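# Push office chair into next room's yellow bay

## Task

Get the office chair into the adjoining room and leave it standing in the yellow taped bay, with each of its five wheels fully inside the tape and none touching the tape itself. The robot must not topple or finish leaning, or the task fails. The chair must stay in the bay without the robot holding it there.

## Robot and tools

ROBOT. A Hello Robot Stretch 4: an omni-wheel base, a mast with a lift, a single arm that telescopes forward, a wrist with yaw, pitch and roll, and a two-finger gripper. It stands about 1.6 m tall, and the base rim lies within 0.23 m of the base origin. There is only one arm.

FRAMES. The base frame sits on the floor under the base centre: x ahead, y to the left, z up. hand_pose, a point between the open fingertips, is reported in this frame and may be slightly off. The odometry frame is where the base frame was when the scene began. base_odometry counts wheel rotation only, so slipping looks like travel; heading runs -3.142 to 3.142, left positive.

execute_actions. Argument actions: a list holding one action, or empty to just read state and images. Argument cameras: a list of names from head_camera, head_left_camera, head_right_camera, wrist_camera, all; omitted, null or ["all"] gives every camera, [] gives none, and a wrong name rejects the call. An action contains base, joints, or both, plus optional pace and contact_limits; or end_of_arm on its own. Its motions begin together.
- base: one command, a relative move from where the base last reported itself. {"translate_m": d} drives straight, forward positive, -2 to 2 m. {"strafe_m": d} slides sideways, left positive, -2 to 2 m. {"rotate_rad": d} spins in place, counter-clockwise (left) positive, -3.2 to 3.2 rad.
- joints: absolute targets keyed by name. lift_m 0 to 1.2 m (height). arm_m 0 to 0.55 m (extension). wrist_yaw_rad -1.134 to 4.276 (0 ahead, positive left, 3.14 stowed; above 3.4 the arm may block it). wrist_pitch_rad -1.117 to 4.259 (0 level, 1.57 pointing down). wrist_roll_rad -1.117 to 4.259 (0 fingers level; positive turns clockwise seen from behind). gripper_m -0.038 to 0.141 m, the fingertip gap; below 0 the tips press together. Out-of-range joint targets are clipped and flagged; any other bad value or unknown key rejects the whole call and nothing moves.
- pace: "slow", "default", "fast" or "max"; base speed up to 0.1, 0.3, 0.4, 0.6 m/s and turning up to 1, 2, 3, 4 rad/s respectively, reduced when the lift is above 0.2 m (down to 0.3 m/s and 1 rad/s at 1.2 m).
- contact_limits: {"arm_m": value}, 0 (gentlest) to 0.75 (firmest), default 0.5; how much push the arm tolerates before halting.
- {"end_of_arm": "enable_torque"} re-powers wrist or gripper motors that shut off.
Anything left out of an action may keep driving toward its earlier target without the status showing it. To unfold the wrist at the start, one action with lift_m 0.4 and wrist_yaw_rad 0 works.

wait: seconds, 0 to 10; commands nothing and returns state and images. zoom_image: camera name and region [x0, y0, x1, y1] in pixels of that camera's last full image, origin top-left, at most 504 by 504. read_manual: only returns licence texts. finished_scene: scene, the integer number of the scene being ended; it is final and reports success. Once a result reports a stop, later motion, wait and finished_scene calls in the same reply are skipped.

CAMERAS. head_camera looks forward and down from the mast top; turn the base to look elsewhere. head_left_camera and head_right_camera are fisheyes angled more steeply, showing base and arm. wrist_camera looks along the fingers, tips near the bottom of its image.

RESULT LINES. base_status and joint_status tell how each motion ended: done (for the base, wheels turned the commanded amount even if slipping), off_target (stopped short, possibly still pushing), contact_stop_at_<key> (hit something; that part goes slack, a slack lift may sag, slack wheels may roll), limit_stop_at_<name>, time_out, torque_fault (wrist motor limp until enable_torque). limit_stop_at_tilt means a lean above 6 degrees: lift, arm and wheels go slack until it eases. limit_stop_at_own_body means a joint nearly hit the robot; move it away. on_its_own lists things not commanded; its "held at" is a held target, not a position. lidar_m: 12 distances in metres from base origin, 30-degree sectors, first straight ahead then counter-clockwise (4th left, 7th behind, 10th right); "-" is nothing seen or closer than 0.25 m; it misses glass, thin legs, much behind. wrist_depth_mm: 7 by 7 median depths, 100 to 2000 mm, "-" unknown. turned_by_wheels vs turned_by_imu differing by over about 0.1 rad hints at a collision or slip. base_tilt in degrees, forward and right positive, with a fixed bias up to about 1.5. motor_effort: percent of maximum, bracket is peak of the last action, noisy with fixed offsets; wheel motors positive means turning right.

GRIPPER. Command a gap below the object's width to grip; tighter pulls it in. Status and position do not confirm a hold; a firm squeeze shows in gripper_m effort.

AVOID. Tipping: loads over 1 kg with arm_m above 0.2 while driving or turning, especially fast, or steady hard pushes with the gripper high. Torque faults from pressing the gripper into things. Hard hits, slams, drops, and the chair tipping or rolling out of the bay once released. Back the robot away so the chair stands in the bay unsupported before finishing.

Each tool is called after "Emit:" as a command line: name --argument value for each argument, lists and objects as JSON in quotes; but a table of rows of numbers goes row by row, as --pt "numbers of a row", without its own name.

## Session

Emit:
execute_actions --actions '[]'

Scene clock: 0.00 s.
base_odometry: x=+0.000 y=+0.000 heading=+0.000 (m, m, rad; odometry frame)
turned_by_wheels: +0.000 (rad since the last result)
turned_by_imu: +0.000 (rad since the last result)
base_tilt: forward=+0.3 right=+0.4 (deg)
lidar_m: 0.90 0.88 0.89 1.01 1.05 0.98 1.91 1.57 1.59 0.96 0.77 0.77
base_status: not commanded
joint_positions: lift_m=+0.212 arm_m=+0.002 wrist_yaw_rad=+3.094 wrist_pitch_rad=+0.000 wrist_roll_rad=-0.002 gripper_m=+0.057
joint_status: not commanded
motor_effort: lift_m=+21 arm_m=-1 wrist_yaw_rad=+1 wrist_pitch_rad=-5 wrist_roll_rad=-1 gripper_m=-1 wheel_0=+1 wheel_1=-1 wheel_2=-1 (%)
hand_pose: x=-0.1112 y=+0.1012 z=+0.3901 quat_wxyz=(+0.024, +0.000, -0.001, +1.000) (m; base frame)
wrist_depth_mm: 136 139 - - - - - / 106 139 - - - - - / 111 139 - - - - - / 128 148 - - - 1042 - / 1499 1756 - - - - - / 1430 1499 202 1499 200 1255 1430 / 1008 878 946 150 946 946 976
pictures: head_camera, head_left_camera, head_right_camera, wrist_camera
Images, in order (width x height): head_camera 420x560, head_left_camera 420x672, head_right_camera 420x672, wrist_camera 616x392.

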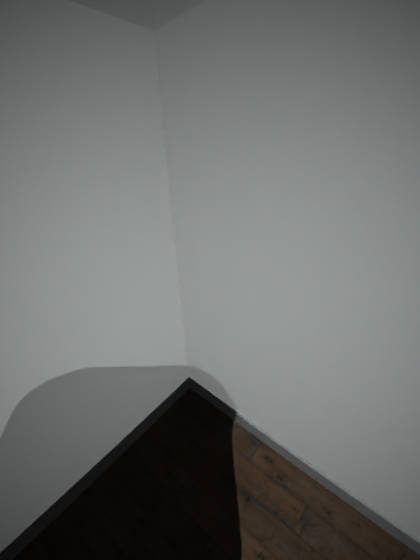

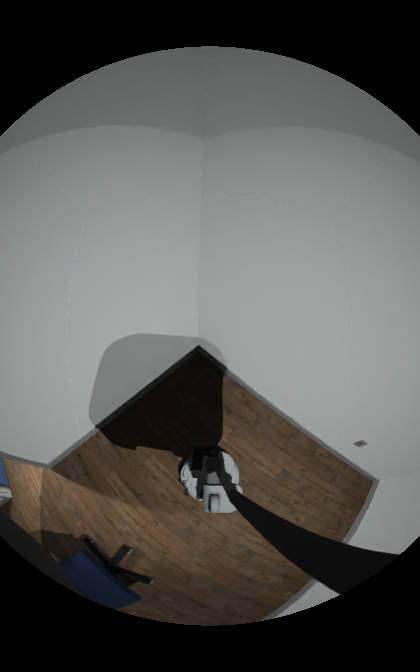

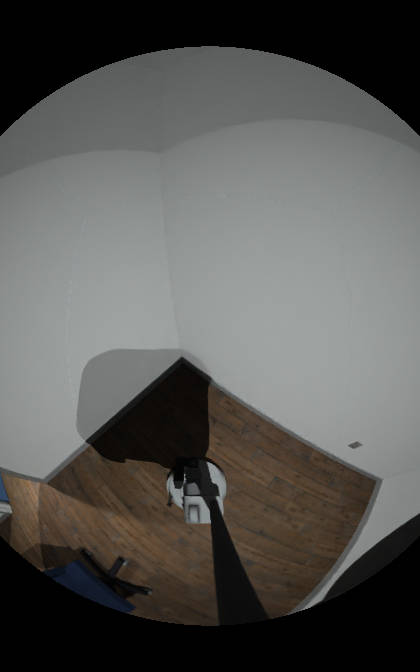

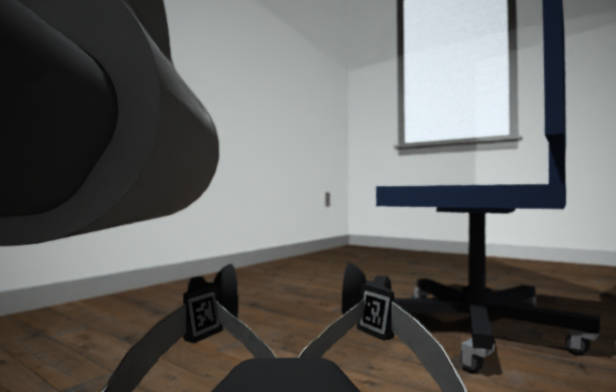

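Emit:
execute_actions --actions '[{"base":{"rotate_rad":2.4},"joints":{"lift_m":0.4,"wrist_yaw_rad":0,"gripper_m":0.14}}]'

Emit:
execute_actions --actions '[{"base":{"strafe_m":1.0},"joints":{"lift_m":0.12,"arm_m":0.1}}]' --cameras '[]'

Emit:
execute_actions --actions '[{"base":{"translate_m":1.2}}]' --cameras '[]'

Emit:
execute_actions --actions '[{"base":{"rotate_rad":-1.57}}]'

Scene clock: 3.03 s.
base_odometry: x=+0.000 y=+0.000 heading=+2.399 (m, m, rad; odometry frame)
turned_by_wheels: +2.399 (rad since the last result)
turned_by_imu: +2.409 (rad since the last result)
base_tilt: forward=+0.3 right=+0.4 (deg)
lidar_m: 1.01 1.05 1.67 1.57 1.13 0.83 0.78 0.81 0.96 0.86 0.93 1.28
base_status: done
joint_positions: lift_m=+0.400 arm_m=+0.002 wrist_yaw_rad=+0.001 wrist_pitch_rad=+0.000 wrist_roll_rad=-0.002 gripper_m=+0.140
joint_status: all done
motor_effort: lift_m=+22(26) arm_m=-1(1) wrist_yaw_rad=-1(4) wrist_pitch_rad=-6(6) wrist_roll_rad=-1(1) gripper_m=+0(3) wheel_0=-3(8) wheel_1=-2(7) wheel_2=-3(11) (%)
hand_pose: x=+0.4613 y=-0.0873 z=+0.5780 quat_wxyz=(+1.000, -0.001, +0.000, +0.000) (m; base frame)
wrist_depth_mm: - - - - - 1808 1808 / - - - - - 1863 1863 / - - - - - 1863 1863 / - - - - - 1863 1863 / - 1078 1060 - - 1863 1808 / 1863 200 809 1921 220 1756 1863 / 1430 1182 1025 147 1430 1336 1308
pictures: head_camera, head_left_camera, head_right_camera, wrist_camera
Images, in order (width x height): head_camera 420x560, head_left_camera 420x672, head_right_camera 420x672, wrist_camera 616x392.

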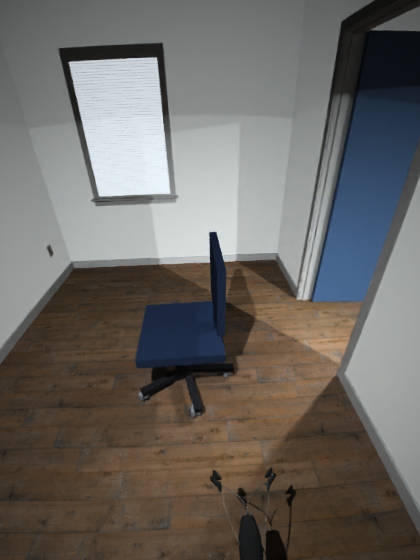

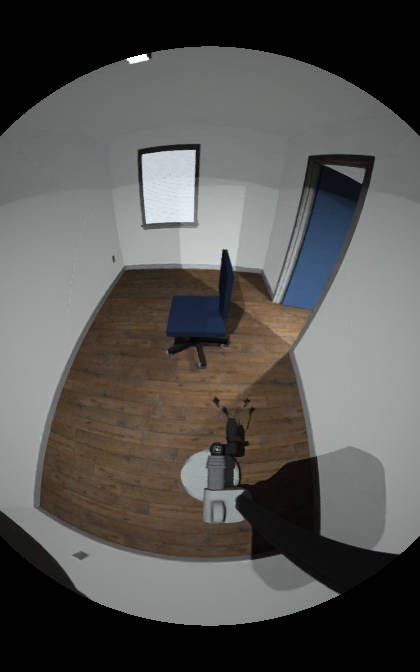

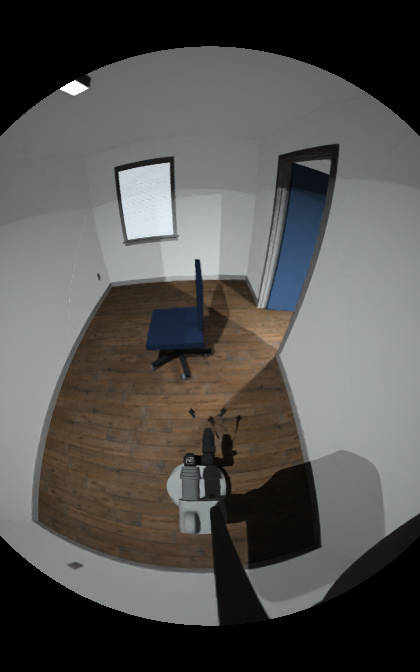

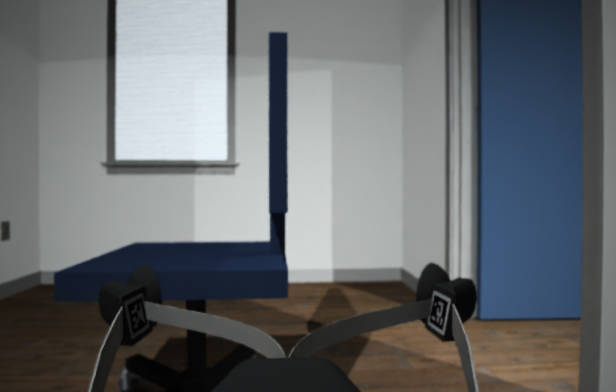

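Scene clock: 7.70 s.
base_odometry: x=-0.676 y=-0.737 heading=+2.399 (m, m, rad; odometry frame)
turned_by_wheels: +0.000 (rad since the last result)
turned_by_imu: +0.001 (rad since the last result)
base_tilt: forward=+0.2 right=+0.5 (deg)
lidar_m: 2.48 0.85 0.60 0.57 0.61 0.82 0.79 0.82 1.13 1.89 1.48 1.20
base_status: done
joint_positions: lift_m=+0.120 arm_m=+0.099 wrist_yaw_rad=+0.000 wrist_pitch_rad=+0.000 wrist_roll_rad=-0.002 gripper_m=+0.140
joint_status: all done
motor_effort: lift_m=+19(21) arm_m=+4(2) wrist_yaw_rad=+1(3) wrist_pitch_rad=-5(6) wrist_roll_rad=-1(1) gripper_m=+0(1) wheel_0=-1(11) wheel_1=+1(11) wheel_2=+0(1) (%)
hand_pose: x=+0.5586 y=-0.0874 z=+0.2984 quat_wxyz=(+1.000, -0.001, +0.000, +0.000) (m; base frame)
wrist_depth_mm: 1138 1756 - - - - - / 1138 1708 - - - - - / 1160 1756 - - - - 788 / 1118 1708 - - - - - / 1118 1661 - - - - 1808 / 1042 200 1160 1160 219 960 946 / 778 750 778 147 798 750 798
pictures: none
No camera images: the call's "cameras" was empty. Leave "cameras" out to get every camera's image.

Scene clock: 13.20 s.
base_odometry: x=-1.560 y=+0.074 heading=+2.400 (m, m, rad; odometry frame)
turned_by_wheels: +0.000 (rad since the last result)
turned_by_imu: +0.004 (rad since the last result)
base_tilt: forward=+0.2 right=+0.5 (deg)
lidar_m: 1.66 0.88 0.63 0.60 0.62 0.88 1.99 2.10 0.60 0.56 0.57 1.74
base_status: done
joint_positions: lift_m=+0.120 arm_m=+0.099 wrist_yaw_rad=+0.000 wrist_pitch_rad=+0.000 wrist_roll_rad=-0.002 gripper_m=+0.140
joint_status: not commanded
motor_effort: lift_m=+20(20) arm_m=+4(5) wrist_yaw_rad=+2(1) wrist_pitch_rad=-6(6) wrist_roll_rad=-1(1) gripper_m=+1(1) wheel_0=+2(7) wheel_1=+3(9) wheel_2=-3(13) (%)
hand_pose: x=+0.5586 y=-0.0874 z=+0.2982 quat_wxyz=(+1.000, -0.001, +0.000, +0.000) (m; base frame)
wrist_depth_mm: 1160 1366 1397 1366 1397 1430 1430 / 1138 1366 1366 1397 1397 1430 1464 / 1160 1366 1397 1397 1397 1430 1430 / 1138 1366 1366 1397 1430 1464 1499 / 1138 1366 1366 1397 1366 1430 1430 / 1060 200 1160 1182 220 976 1118 / 778 741 788 147 778 732 798
pictures: none
No camera images: the call's "cameras" was empty. Leave "cameras" out to get every camera's image.

Scene clock: 15.27 s.
base_odometry: x=-1.560 y=+0.074 heading=+0.830 (m, m, rad; odometry frame)
turned_by_wheels: -1.569 (rad since the last result)
turned_by_imu: -1.576 (rad since the last result)
base_tilt: forward=+0.2 right=+0.4 (deg)
lidar_m: 0.54 0.59 1.78 1.69 0.91 0.61 0.58 0.62 0.86 2.01 2.05 0.64
base_status: done
joint_positions: lift_m=+0.120 arm_m=+0.099 wrist_yaw_rad=+0.000 wrist_pitch_rad=+0.000 wrist_roll_rad=-0.002 gripper_m=+0.140
joint_status: not commanded
motor_effort: lift_m=+20(20) arm_m=+4(5) wrist_yaw_rad=+1(1) wrist_pitch_rad=-6(6) wrist_roll_rad=-1(1) gripper_m=+0(1) wheel_0=+3(10) wheel_1=+3(9) wheel_2=+2(11) (%)
hand_pose: x=+0.5586 y=-0.0874 z=+0.2982 quat_wxyz=(+1.000, -0.001, +0.000, +0.000) (m; base frame)
wrist_depth_mm: 259 265 270 707 1537 1576 1618 / 260 265 268 274 279 1576 1618 / 394 397 404 413 1576 1576 1576 / 1576 1863 - 1537 1576 1576 1618 / 1576 1618 - 1576 1576 1576 1618 / 1160 200 1160 1182 220 976 1138 / 549 477 508 148 750 741 809
pictures: head_camera, head_left_camera, head_right_camera, wrist_camera
Images, in order (width x height): head_camera 420x560, head_left_camera 420x672, head_right_camera 420x672, wrist_camera 616x392.

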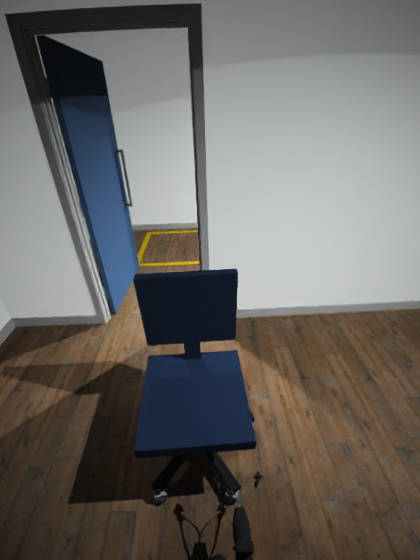

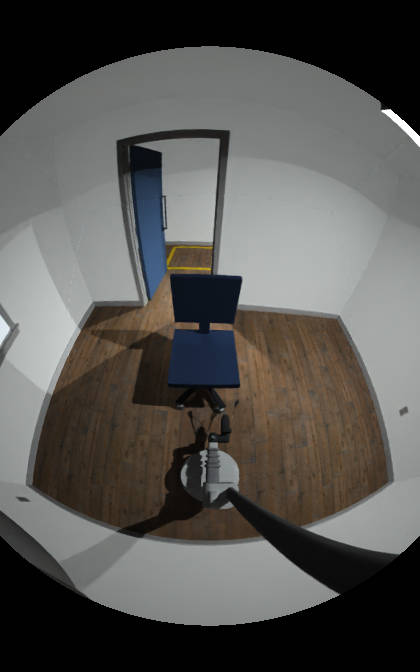

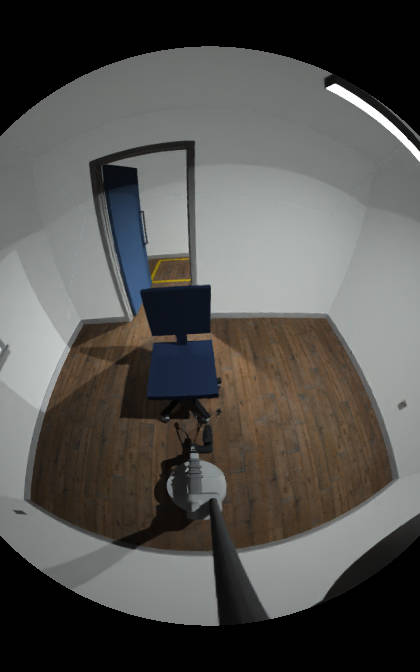

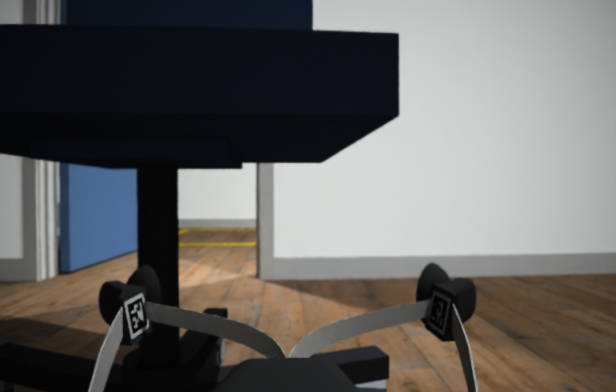

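Emit:
execute_actions --actions '[{"base":{"strafe_m":0.16},"joints":{"lift_m":0.09,"arm_m":0.2}}]' --cameras '["wrist_camera"]'

Emit:
execute_actions --actions '[{"base":{"translate_m":0.18},"pace":"slow"}]' --cameras '["wrist_camera"]'

Emit:
execute_actions --actions '[{"joints":{"gripper_m":0.01}}]' --cameras '["wrist_camera"]'

Emit:
execute_actions --actions '[{"base":{"strafe_m":0.33},"pace":"slow"}]' --cameras '["wrist_camera"]'

Emit:
execute_actions --actions '[{"base":{"translate_m":0.6},"pace":"slow"}]'

Scene clock: 17.77 s.
base_odometry: x=-1.678 y=+0.182 heading=+0.830 (m, m, rad; odometry frame)
turned_by_wheels: +0.000 (rad since the last result)
turned_by_imu: +0.000 (rad since the last result)
base_tilt: forward=+0.3 right=+0.4 (deg)
lidar_m: 0.55 2.01 1.60 1.52 0.90 0.64 0.59 0.62 0.85 2.15 2.23 0.61
base_status: done
joint_positions: lift_m=+0.090 arm_m=+0.199 wrist_yaw_rad=+0.000 wrist_pitch_rad=+0.000 wrist_roll_rad=-0.002 gripper_m=+0.140
joint_status: all done
motor_effort: lift_m=+18(19) arm_m=+5(3) wrist_yaw_rad=+2(1) wrist_pitch_rad=-6(5) wrist_roll_rad=-1(1) gripper_m=+0(1) wheel_0=-2(10) wheel_1=+2(12) wheel_2=+0(1) (%)
hand_pose: x=+0.6586 y=-0.0874 z=+0.2684 quat_wxyz=(+1.000, -0.001, +0.000, +0.000) (m; base frame)
wrist_depth_mm: 197 198 200 200 200 199 204 / 300 298 300 306 307 304 338 / 1397 1661 488 384 640 1464 1499 / 1430 1863 - 1430 1464 1464 1499 / 1397 1708 - 1464 1464 1537 1499 / 1060 200 1060 389 220 878 1060 / 668 455 723 147 732 484 715
pictures: wrist_camera
Images, in order (width x height): wrist_camera 616x392.

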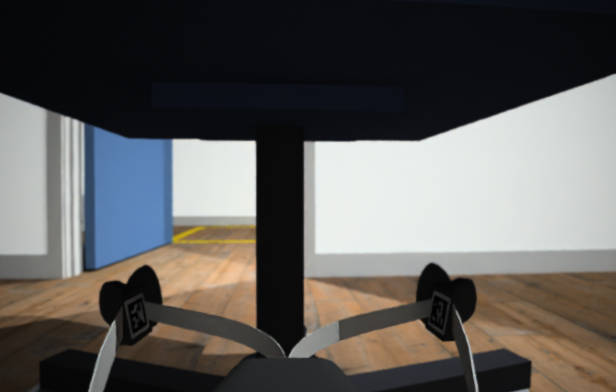

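Scene clock: 20.83 s.
base_odometry: x=-1.557 y=+0.315 heading=+0.830 (m, m, rad; odometry frame)
turned_by_wheels: +0.000 (rad since the last result)
turned_by_imu: +0.001 (rad since the last result)
base_tilt: forward=+0.3 right=+0.4 (deg)
lidar_m: 0.38 0.42 1.60 1.52 1.11 0.80 0.78 0.79 1.11 2.15 2.22 0.42
base_status: done
joint_positions: lift_m=+0.090 arm_m=+0.199 wrist_yaw_rad=+0.000 wrist_pitch_rad=+0.000 wrist_roll_rad=-0.002 gripper_m=+0.140
joint_status: not commanded
motor_effort: lift_m=+18(18) arm_m=+4(4) wrist_yaw_rad=+1(1) wrist_pitch_rad=-5(6) wrist_roll_rad=-1(1) gripper_m=+0(1) wheel_0=+3(5) wheel_1=+4(5) wheel_2=-5(10) (%)
hand_pose: x=+0.6586 y=-0.0874 z=+0.2684 quat_wxyz=(+1.000, -0.001, +0.000, +0.000) (m; base frame)
wrist_depth_mm: 150 151 153 153 152 151 204 / 298 231 211 206 234 304 831 / 1255 1708 445 213 1281 1308 1308 / 1308 1808 - 213 1281 1308 1336 / 1336 1708 1499 213 1281 1281 1308 / 1060 200 206 208 220 891 1060 / 715 676 683 147 723 676 715
pictures: wrist_camera
Images, in order (width x height): wrist_camera 616x392.

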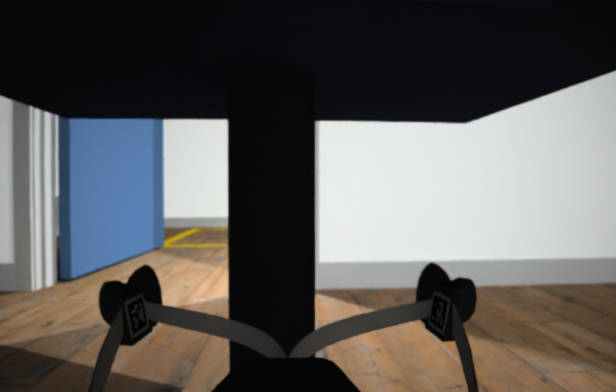

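Scene clock: 23.10 s.
base_odometry: x=-1.557 y=+0.315 heading=+0.831 (m, m, rad; odometry frame)
turned_by_wheels: +0.001 (rad since the last result)
turned_by_imu: +0.001 (rad since the last result)
base_tilt: forward=+0.2 right=+0.4 (deg)
lidar_m: 0.39 0.40 1.59 1.52 1.12 0.82 0.78 0.80 1.10 2.15 2.24 0.41
base_status: not commanded
joint_positions: lift_m=+0.090 arm_m=+0.200 wrist_yaw_rad=+0.010 wrist_pitch_rad=+0.000 wrist_roll_rad=-0.002 gripper_m=+0.010
joint_status: all done
on_its_own: wrist_yaw_rad is at rest, and its effort (-28) is outside its rest range (-13 to +13)
motor_effort: lift_m=+18(18) arm_m=+1(4) wrist_yaw_rad=-28(29) wrist_pitch_rad=-6(7) wrist_roll_rad=-1(1) gripper_m=-23(24) wheel_0=+3(3) wheel_1=+4(4) wheel_2=+1(5) (%)
hand_pose: x=+0.6600 y=-0.0845 z=+0.2683 quat_wxyz=(+1.000, -0.001, +0.000, +0.005) (m; base frame)
wrist_depth_mm: 155 151 152 153 153 151 204 / 298 231 210 200 233 304 340 / 1229 1618 - 204 1281 1281 1308 / 1281 1808 - 204 1281 1308 1308 / 1255 1618 1708 204 1281 1308 1308 / 1060 1042 204 204 192 1060 1060 / 715 640 640 183 683 668 715
pictures: wrist_camera
Images, in order (width x height): wrist_camera 616x392.

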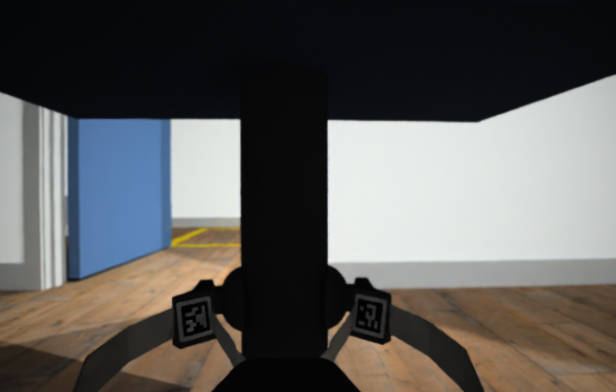

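Scene clock: 27.53 s.
base_odometry: x=-1.800 y=+0.538 heading=+0.829 (m, m, rad; odometry frame)
turned_by_wheels: -0.002 (rad since the last result)
turned_by_imu: -0.010 (rad since the last result)
base_tilt: forward=+0.3 right=+0.4 (deg)
lidar_m: 0.38 0.43 1.26 1.19 1.18 0.83 0.77 0.80 1.10 2.47 2.43 0.40
base_status: done
joint_positions: lift_m=+0.090 arm_m=+0.200 wrist_yaw_rad=-0.017 wrist_pitch_rad=+0.000 wrist_roll_rad=-0.002 gripper_m=+0.010
joint_status: not commanded
on_its_own: wrist_yaw_rad is at rest, and its effort (+47) is outside its rest range (-13 to +13)
motor_effort: lift_m=+17(18) arm_m=+1(1) wrist_yaw_rad=+47(59) wrist_pitch_rad=-5(7) wrist_roll_rad=-1(1) gripper_m=-19(21) wheel_0=-18(24) wheel_1=-2(7) wheel_2=-8(5) (%)
hand_pose: x=+0.6577 y=-0.0922 z=+0.2684 quat_wxyz=(+1.000, -0.001, +0.000, -0.008) (m; base frame)
wrist_depth_mm: 167 151 152 152 152 151 196 / 300 274 233 208 233 273 317 / 1205 1255 - 212 1336 1308 1336 / 1205 1336 - 213 1336 1366 1336 / 1205 1366 - 213 1336 1336 1336 / 1042 1042 192 210 189 1078 1060 / 715 634 668 208 676 634 715
pictures: wrist_camera
Images, in order (width x height): wrist_camera 616x392.

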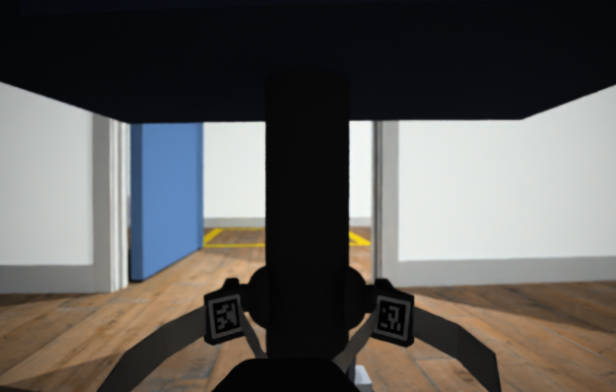

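Scene clock: 34.83 s.
base_odometry: x=-1.395 y=+0.980 heading=+0.829 (m, m, rad; odometry frame)
turned_by_wheels: +0.000 (rad since the last result)
turned_by_imu: +0.005 (rad since the last result)
base_tilt: forward=+0.2 right=+0.4 (deg)
lidar_m: 0.26 0.45 1.32 1.19 1.27 1.47 1.39 1.45 1.92 2.46 1.60 0.34
base_status: done
joint_positions: lift_m=+0.090 arm_m=+0.200 wrist_yaw_rad=+0.000 wrist_pitch_rad=+0.000 wrist_roll_rad=-0.002 gripper_m=+0.010
joint_status: not commanded
motor_effort: lift_m=+18(17) arm_m=+1(1) wrist_yaw_rad=+2(52) wrist_pitch_rad=-7(6) wrist_roll_rad=-1(1) gripper_m=-10(18) wheel_0=+8(15) wheel_1=+6(9) wheel_2=-8(23) (%)
hand_pose: x=+0.6591 y=-0.0875 z=+0.2684 quat_wxyz=(+1.000, -0.001, +0.000, +0.000) (m; base frame)
wrist_depth_mm: 151 153 123 118 154 154 213 / 303 306 123 118 265 307 707 / 778 1078 123 118 - 707 707 / 788 1060 123 118 - 715 707 / 778 1078 124 118 - 707 707 / 788 960 125 119 891 707 715 / 707 171 125 117 668 699 699
pictures: head_camera, head_left_camera, head_right_camera, wrist_camera
Images, in order (width x height): head_camera 420x560, head_left_camera 420x672, head_right_camera 420x672, wrist_camera 616x392.

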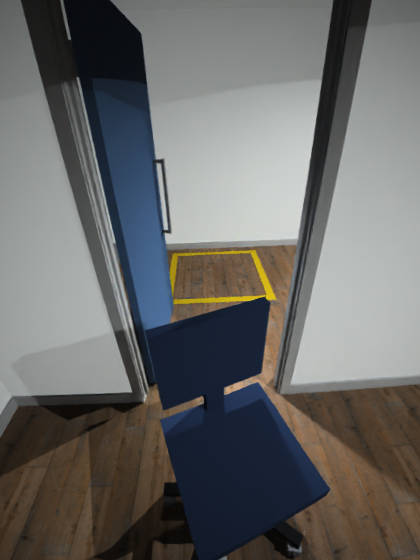

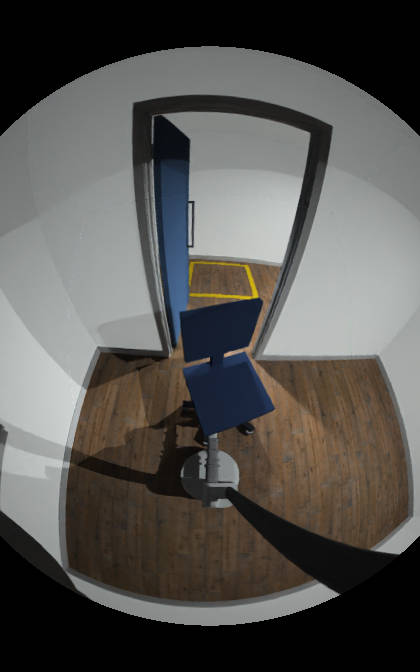

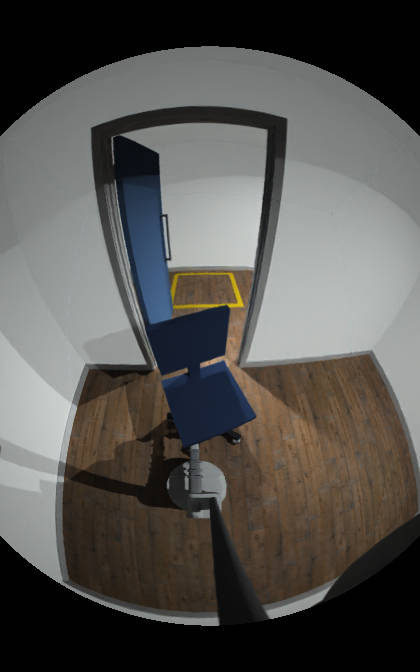

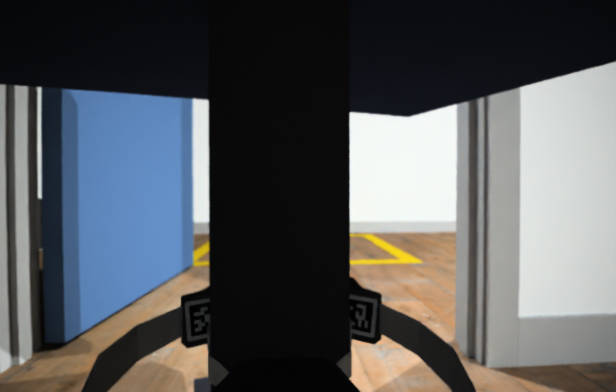

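Emit:
execute_actions --actions '[{"base":{"strafe_m":0.05},"joints":{"arm_m":0.25},"pace":"slow"}]' --cameras '[]'

Emit:
execute_actions --actions '[{"base":{"translate_m":0.75},"pace":"slow"}]' --cameras '["head_left_camera"]'

Emit:
execute_actions --actions '[{"base":{"translate_m":0.95}}]'

Scene clock: 36.90 s.
base_odometry: x=-1.432 y=+1.013 heading=+0.827 (m, m, rad; odometry frame)
turned_by_wheels: -0.002 (rad since the last result)
turned_by_imu: -0.002 (rad since the last result)
base_tilt: forward=+0.2 right=+0.4 (deg)
lidar_m: 0.30 0.64 1.23 1.16 1.20 1.46 1.38 1.43 1.96 2.51 1.58 0.38
base_status: done
joint_positions: lift_m=+0.090 arm_m=+0.249 wrist_yaw_rad=-0.014 wrist_pitch_rad=+0.001 wrist_roll_rad=-0.002 gripper_m=+0.010
joint_status: all done
on_its_own: wrist_yaw_rad is at rest, and its effort (+39) is outside its rest range (-13 to +13)
motor_effort: lift_m=+17(18) arm_m=+7(11) wrist_yaw_rad=+39(42) wrist_pitch_rad=-7(7) wrist_roll_rad=-2(1) gripper_m=-10(10) wheel_0=-14(18) wheel_1=+2(10) wheel_2=-7(8) (%)
hand_pose: x=+0.7069 y=-0.0914 z=+0.2683 quat_wxyz=(+1.000, -0.001, +0.000, -0.007) (m; base frame)
wrist_depth_mm: 157 153 135 116 154 153 213 / 304 307 195 117 236 307 676 / 741 1042 1464 117 - 723 676 / 723 1042 1464 117 - 723 683 / 723 1042 1464 118 - 723 683 / 723 960 176 118 184 723 676 / 707 634 640 117 640 661 661
pictures: none
No camera images: the call's "cameras" was empty. Leave "cameras" out to get every camera's image.

Scene clock: 45.67 s.
base_odometry: x=-0.925 y=+1.565 heading=+0.828 (m, m, rad; odometry frame)
turned_by_wheels: +0.001 (rad since the last result)
turned_by_imu: +0.007 (rad since the last result)
base_tilt: forward=+0.3 right=+0.4 (deg)
lidar_m: 0.28 0.51 0.45 1.20 1.25 1.69 2.12 2.21 2.64 1.47 0.58 0.26
base_status: done
joint_positions: lift_m=+0.090 arm_m=+0.249 wrist_yaw_rad=+0.000 wrist_pitch_rad=+0.000 wrist_roll_rad=-0.002 gripper_m=+0.010
joint_status: not commanded
motor_effort: lift_m=+18(18) arm_m=+7(7) wrist_yaw_rad=+3(42) wrist_pitch_rad=-5(7) wrist_roll_rad=-1(1) gripper_m=-9(10) wheel_0=+9(12) wheel_1=+6(10) wheel_2=-8(19) (%)
hand_pose: x=+0.7081 y=-0.0876 z=+0.2684 quat_wxyz=(+1.000, -0.001, +0.000, +0.000) (m; base frame)
wrist_depth_mm: 152 153 123 118 154 154 164 / 535 307 123 118 309 309 - / 597 - 123 118 - - - / 597 - 124 118 - - - / 591 1464 124 119 - - - / 597 809 125 119 891 1042 1025 / 603 171 125 117 676 715 699
pictures: head_left_camera
Images, in order (width x height): head_left_camera 420x672.

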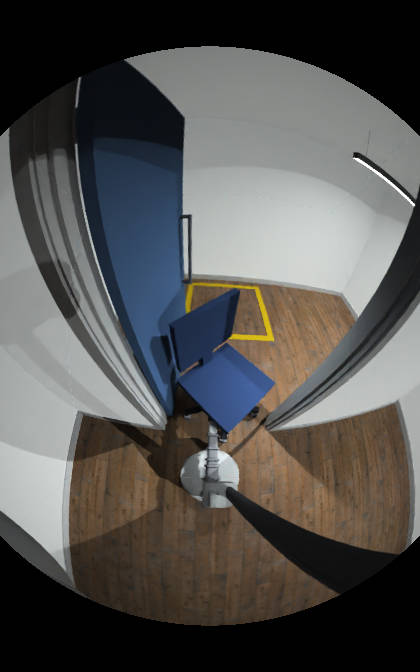

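Scene clock: 50.30 s.
base_odometry: x=-0.282 y=+2.265 heading=+0.828 (m, m, rad; odometry frame)
turned_by_wheels: +0.000 (rad since the last result)
turned_by_imu: +0.002 (rad since the last result)
base_tilt: forward=+0.3 right=+0.5 (deg)
lidar_m: 0.36 0.33 0.29 0.27 0.29 0.46 3.12 0.67 0.64 1.75 2.37 0.36
base_status: done
joint_positions: lift_m=+0.090 arm_m=+0.249 wrist_yaw_rad=-0.004 wrist_pitch_rad=+0.000 wrist_roll_rad=-0.002 gripper_m=+0.010
joint_status: not commanded
motor_effort: lift_m=+18(18) arm_m=+7(7) wrist_yaw_rad=+12(18) wrist_pitch_rad=-6(7) wrist_roll_rad=-1(1) gripper_m=-9(11) wheel_0=+2(16) wheel_1=+4(9) wheel_2=-8(20) (%)
hand_pose: x=+0.7077 y=-0.0887 z=+0.2684 quat_wxyz=(+1.000, -0.001, +0.000, -0.002) (m; base frame)
wrist_depth_mm: 164 153 126 117 154 153 192 / 304 306 126 117 312 307 768 / 1138 1138 126 118 1160 1205 1205 / 1118 1138 127 118 1182 1205 1229 / 1138 1138 127 118 1205 1205 1229 / 1042 1060 128 118 191 1042 1042 / 715 634 129 117 676 668 707
pictures: head_camera, head_left_camera, head_right_camera, wrist_camera
Images, in order (width x height): head_camera 420x560, head_left_camera 420x672, head_right_camera 420x672, wrist_camera 616x392.

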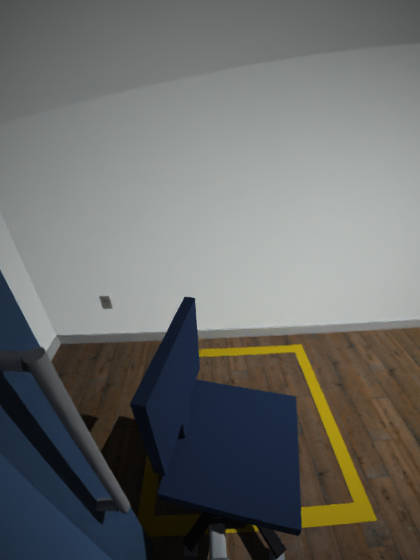

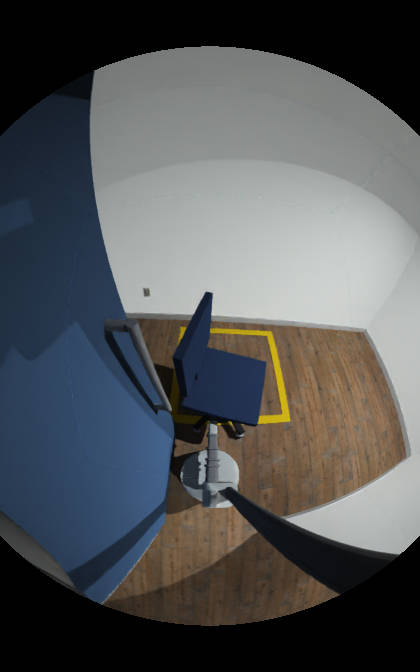

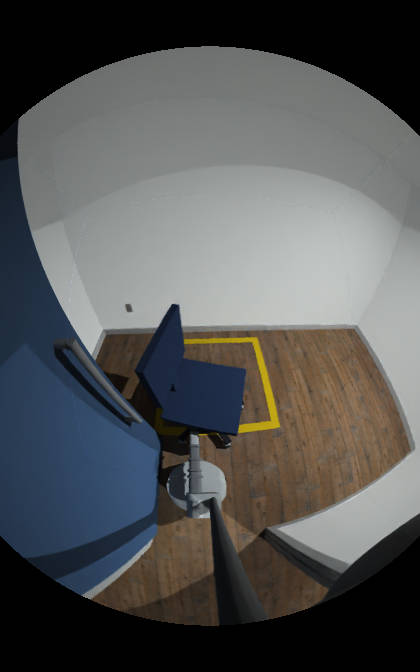

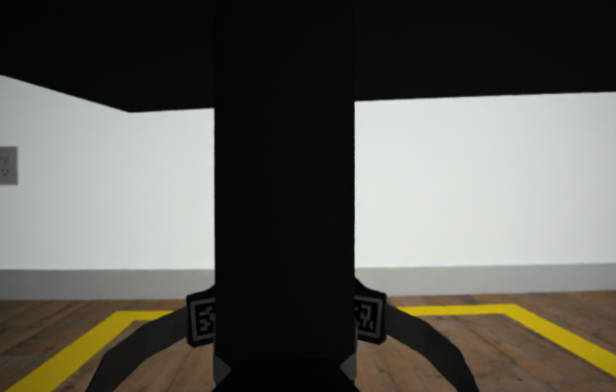

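Bay x ≈0.5–1.5, centre about 0.08 right.

Emit:
execute_actions --actions '[{"base":{"strafe_m":-0.08},"pace":"slow"}]' --cameras '[]'

Emit:
execute_actions --actions '[{"base":{"translate_m":0.38}}]' --cameras '[]'

Emit:
execute_actions --actions '[{"joints":{"gripper_m":0.14}}]' --cameras '[]'

Emit:
execute_actions --actions '[{"base":{"translate_m":-0.3},"joints":{"arm_m":0.1}}]'

Scene clock: 52.93 s.
base_odometry: x=-0.224 y=+2.211 heading=+0.830 (m, m, rad; odometry frame)
turned_by_wheels: +0.002 (rad since the last result)
turned_by_imu: +0.004 (rad since the last result)
base_tilt: forward=+0.3 right=+0.4 (deg)
lidar_m: 0.37 0.36 0.35 0.34 0.37 0.58 3.12 0.58 0.62 1.81 2.35 0.37
base_status: done
joint_positions: lift_m=+0.090 arm_m=+0.249 wrist_yaw_rad=+0.014 wrist_pitch_rad=+0.001 wrist_roll_rad=-0.002 gripper_m=+0.010
joint_status: not commanded
on_its_own: wrist_yaw_rad is at rest, and its effort (-39) is outside its rest range (-13 to +13)
motor_effort: lift_m=+18(18) arm_m=+3(7) wrist_yaw_rad=-39(39) wrist_pitch_rad=-8(7) wrist_roll_rad=-1(1) gripper_m=-15(14) wheel_0=+17(21) wheel_1=+1(4) wheel_2=+5(4) (%)
hand_pose: x=+0.7100 y=-0.0833 z=+0.2682 quat_wxyz=(+1.000, -0.001, +0.000, +0.007) (m; base frame)
wrist_depth_mm: 158 153 122 120 155 154 208 / 303 304 122 120 312 307 750 / 1160 1160 122 120 1160 1205 1160 / 1138 1160 123 120 1160 1182 1182 / 1138 1160 124 121 1205 1182 1182 / 1060 1060 124 121 891 1060 1042 / 715 634 124 118 668 715 707
pictures: none
No camera images: the call's "cameras" was empty. Leave "cameras" out to get every camera's image.

Scene clock: 55.67 s.
base_odometry: x=+0.033 y=+2.491 heading=+0.829 (m, m, rad; odometry frame)
turned_by_wheels: -0.001 (rad since the last result)
turned_by_imu: -0.004 (rad since the last result)
base_tilt: forward=+0.3 right=+0.4 (deg)
lidar_m: 0.34 0.41 1.35 0.27 0.34 0.52 3.54 0.91 1.19 2.43 1.82 0.35
base_status: done
joint_positions: lift_m=+0.090 arm_m=+0.249 wrist_yaw_rad=-0.010 wrist_pitch_rad=+0.000 wrist_roll_rad=-0.002 gripper_m=+0.010
joint_status: not commanded
on_its_own: wrist_yaw_rad is at rest, and its effort (+32) is outside its rest range (-13 to +13)
motor_effort: lift_m=+18(19) arm_m=+3(3) wrist_yaw_rad=+32(42) wrist_pitch_rad=-6(7) wrist_roll_rad=-1(1) gripper_m=-9(14) wheel_0=-2(20) wheel_1=+1(12) wheel_2=-10(24) (%)
hand_pose: x=+0.7079 y=-0.0904 z=+0.2683 quat_wxyz=(+1.000, -0.001, +0.000, -0.005) (m; base frame)
wrist_depth_mm: 164 153 135 117 154 154 163 / 759 307 195 117 310 307 569 / 768 778 788 118 809 820 842 / 768 768 788 118 809 820 842 / 768 788 788 118 809 831 842 / 768 778 178 119 186 831 831 / 715 627 634 118 676 668 715
pictures: none
No camera images: the call's "cameras" was empty. Leave "cameras" out to get every camera's image.

Scene clock: 57.93 s.
base_odometry: x=+0.033 y=+2.491 heading=+0.829 (m, m, rad; odometry frame)
turned_by_wheels: +0.000 (rad since the last result)
turned_by_imu: +0.000 (rad since the last result)
base_tilt: forward=+0.3 right=+0.4 (deg)
lidar_m: 0.37 0.44 1.33 0.27 0.33 0.51 3.54 0.92 1.18 2.41 1.81 0.35
base_status: not commanded
joint_positions: lift_m=+0.090 arm_m=+0.249 wrist_yaw_rad=-0.008 wrist_pitch_rad=+0.000 wrist_roll_rad=-0.002 gripper_m=+0.140
joint_status: all done
on_its_own: wrist_yaw_rad is at rest, and its effort (+23) is outside its rest range (-13 to +13)
motor_effort: lift_m=+18(18) arm_m=+3(3) wrist_yaw_rad=+23(34) wrist_pitch_rad=-6(6) wrist_roll_rad=+0(1) gripper_m=+1(8) wheel_0=-2(2) wheel_1=+1(1) wheel_2=-10(9) (%)
hand_pose: x=+0.7081 y=-0.0898 z=+0.2683 quat_wxyz=(+1.000, -0.001, +0.000, -0.004) (m; base frame)
wrist_depth_mm: 157 153 144 131 154 154 164 / 535 306 213 131 237 309 564 / 768 778 778 131 820 820 831 / 768 778 788 131 809 831 842 / 778 778 788 132 809 820 831 / 768 203 778 132 200 820 831 / 715 668 634 131 676 668 707
pictures: none
No camera images: the call's "cameras" was empty. Leave "cameras" out to get every camera's image.

Scene clock: 60.40 s.
base_odometry: x=-0.170 y=+2.270 heading=+0.829 (m, m, rad; odometry frame)
turned_by_wheels: +0.000 (rad since the last result)
turned_by_imu: -0.001 (rad since the last result)
base_tilt: forward=+0.3 right=+0.4 (deg)
lidar_m: 0.62 1.61 0.33 0.33 0.37 0.56 3.17 0.66 0.75 2.07 2.24 0.65
base_status: done
joint_positions: lift_m=+0.090 arm_m=+0.101 wrist_yaw_rad=+0.000 wrist_pitch_rad=+0.000 wrist_roll_rad=-0.002 gripper_m=+0.140
joint_status: all done
motor_effort: lift_m=+18(18) arm_m=-5(4) wrist_yaw_rad=+1(25) wrist_pitch_rad=-6(6) wrist_roll_rad=-1(1) gripper_m=+1(1) wheel_0=-2(6) wheel_1=-2(9) wheel_2=+2(12) (%)
hand_pose: x=+0.5602 y=-0.0874 z=+0.2683 quat_wxyz=(+1.000, -0.001, +0.000, +0.000) (m; base frame)
wrist_depth_mm: 1182 640 683 347 310 1255 1281 / 462 407 373 340 315 1281 1308 / 1182 1205 535 496 634 1255 1281 / 1205 1205 1229 1255 1255 1255 1281 / 1205 1229 1229 1255 1255 1255 1281 / 1060 200 1060 580 220 891 1042 / 715 455 488 148 640 609 715
pictures: head_camera, head_left_camera, head_right_camera, wrist_camera
Images, in order (width x height): head_camera 420x560, head_left_camera 420x672, head_right_camera 420x672, wrist_camera 616x392.

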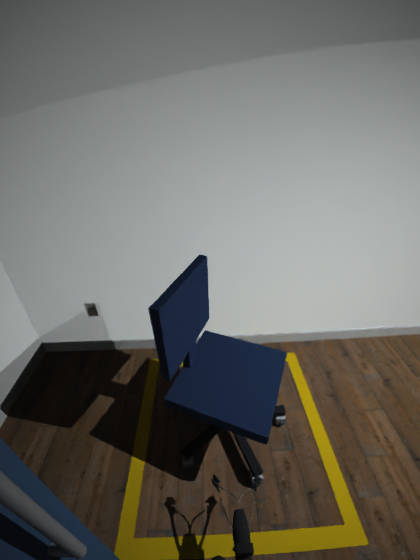

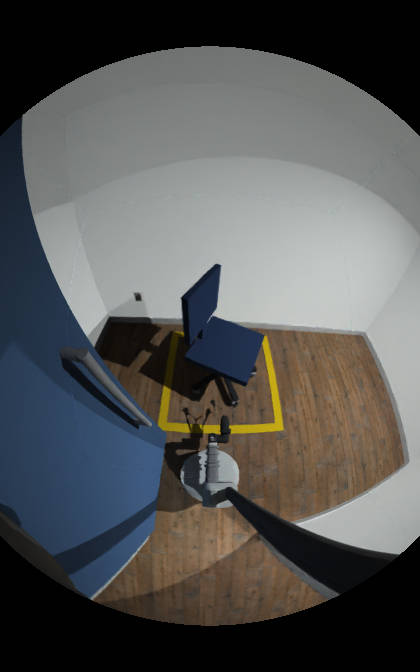

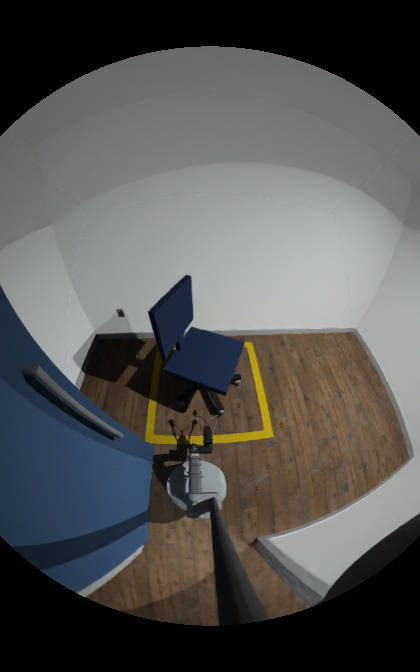

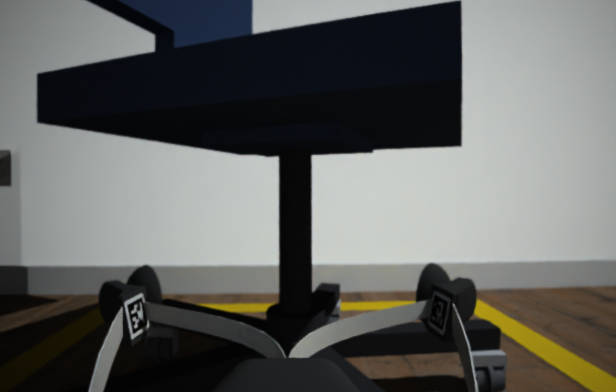

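Emit:
finished_scene --scene 1

The scene is finished: the task was done.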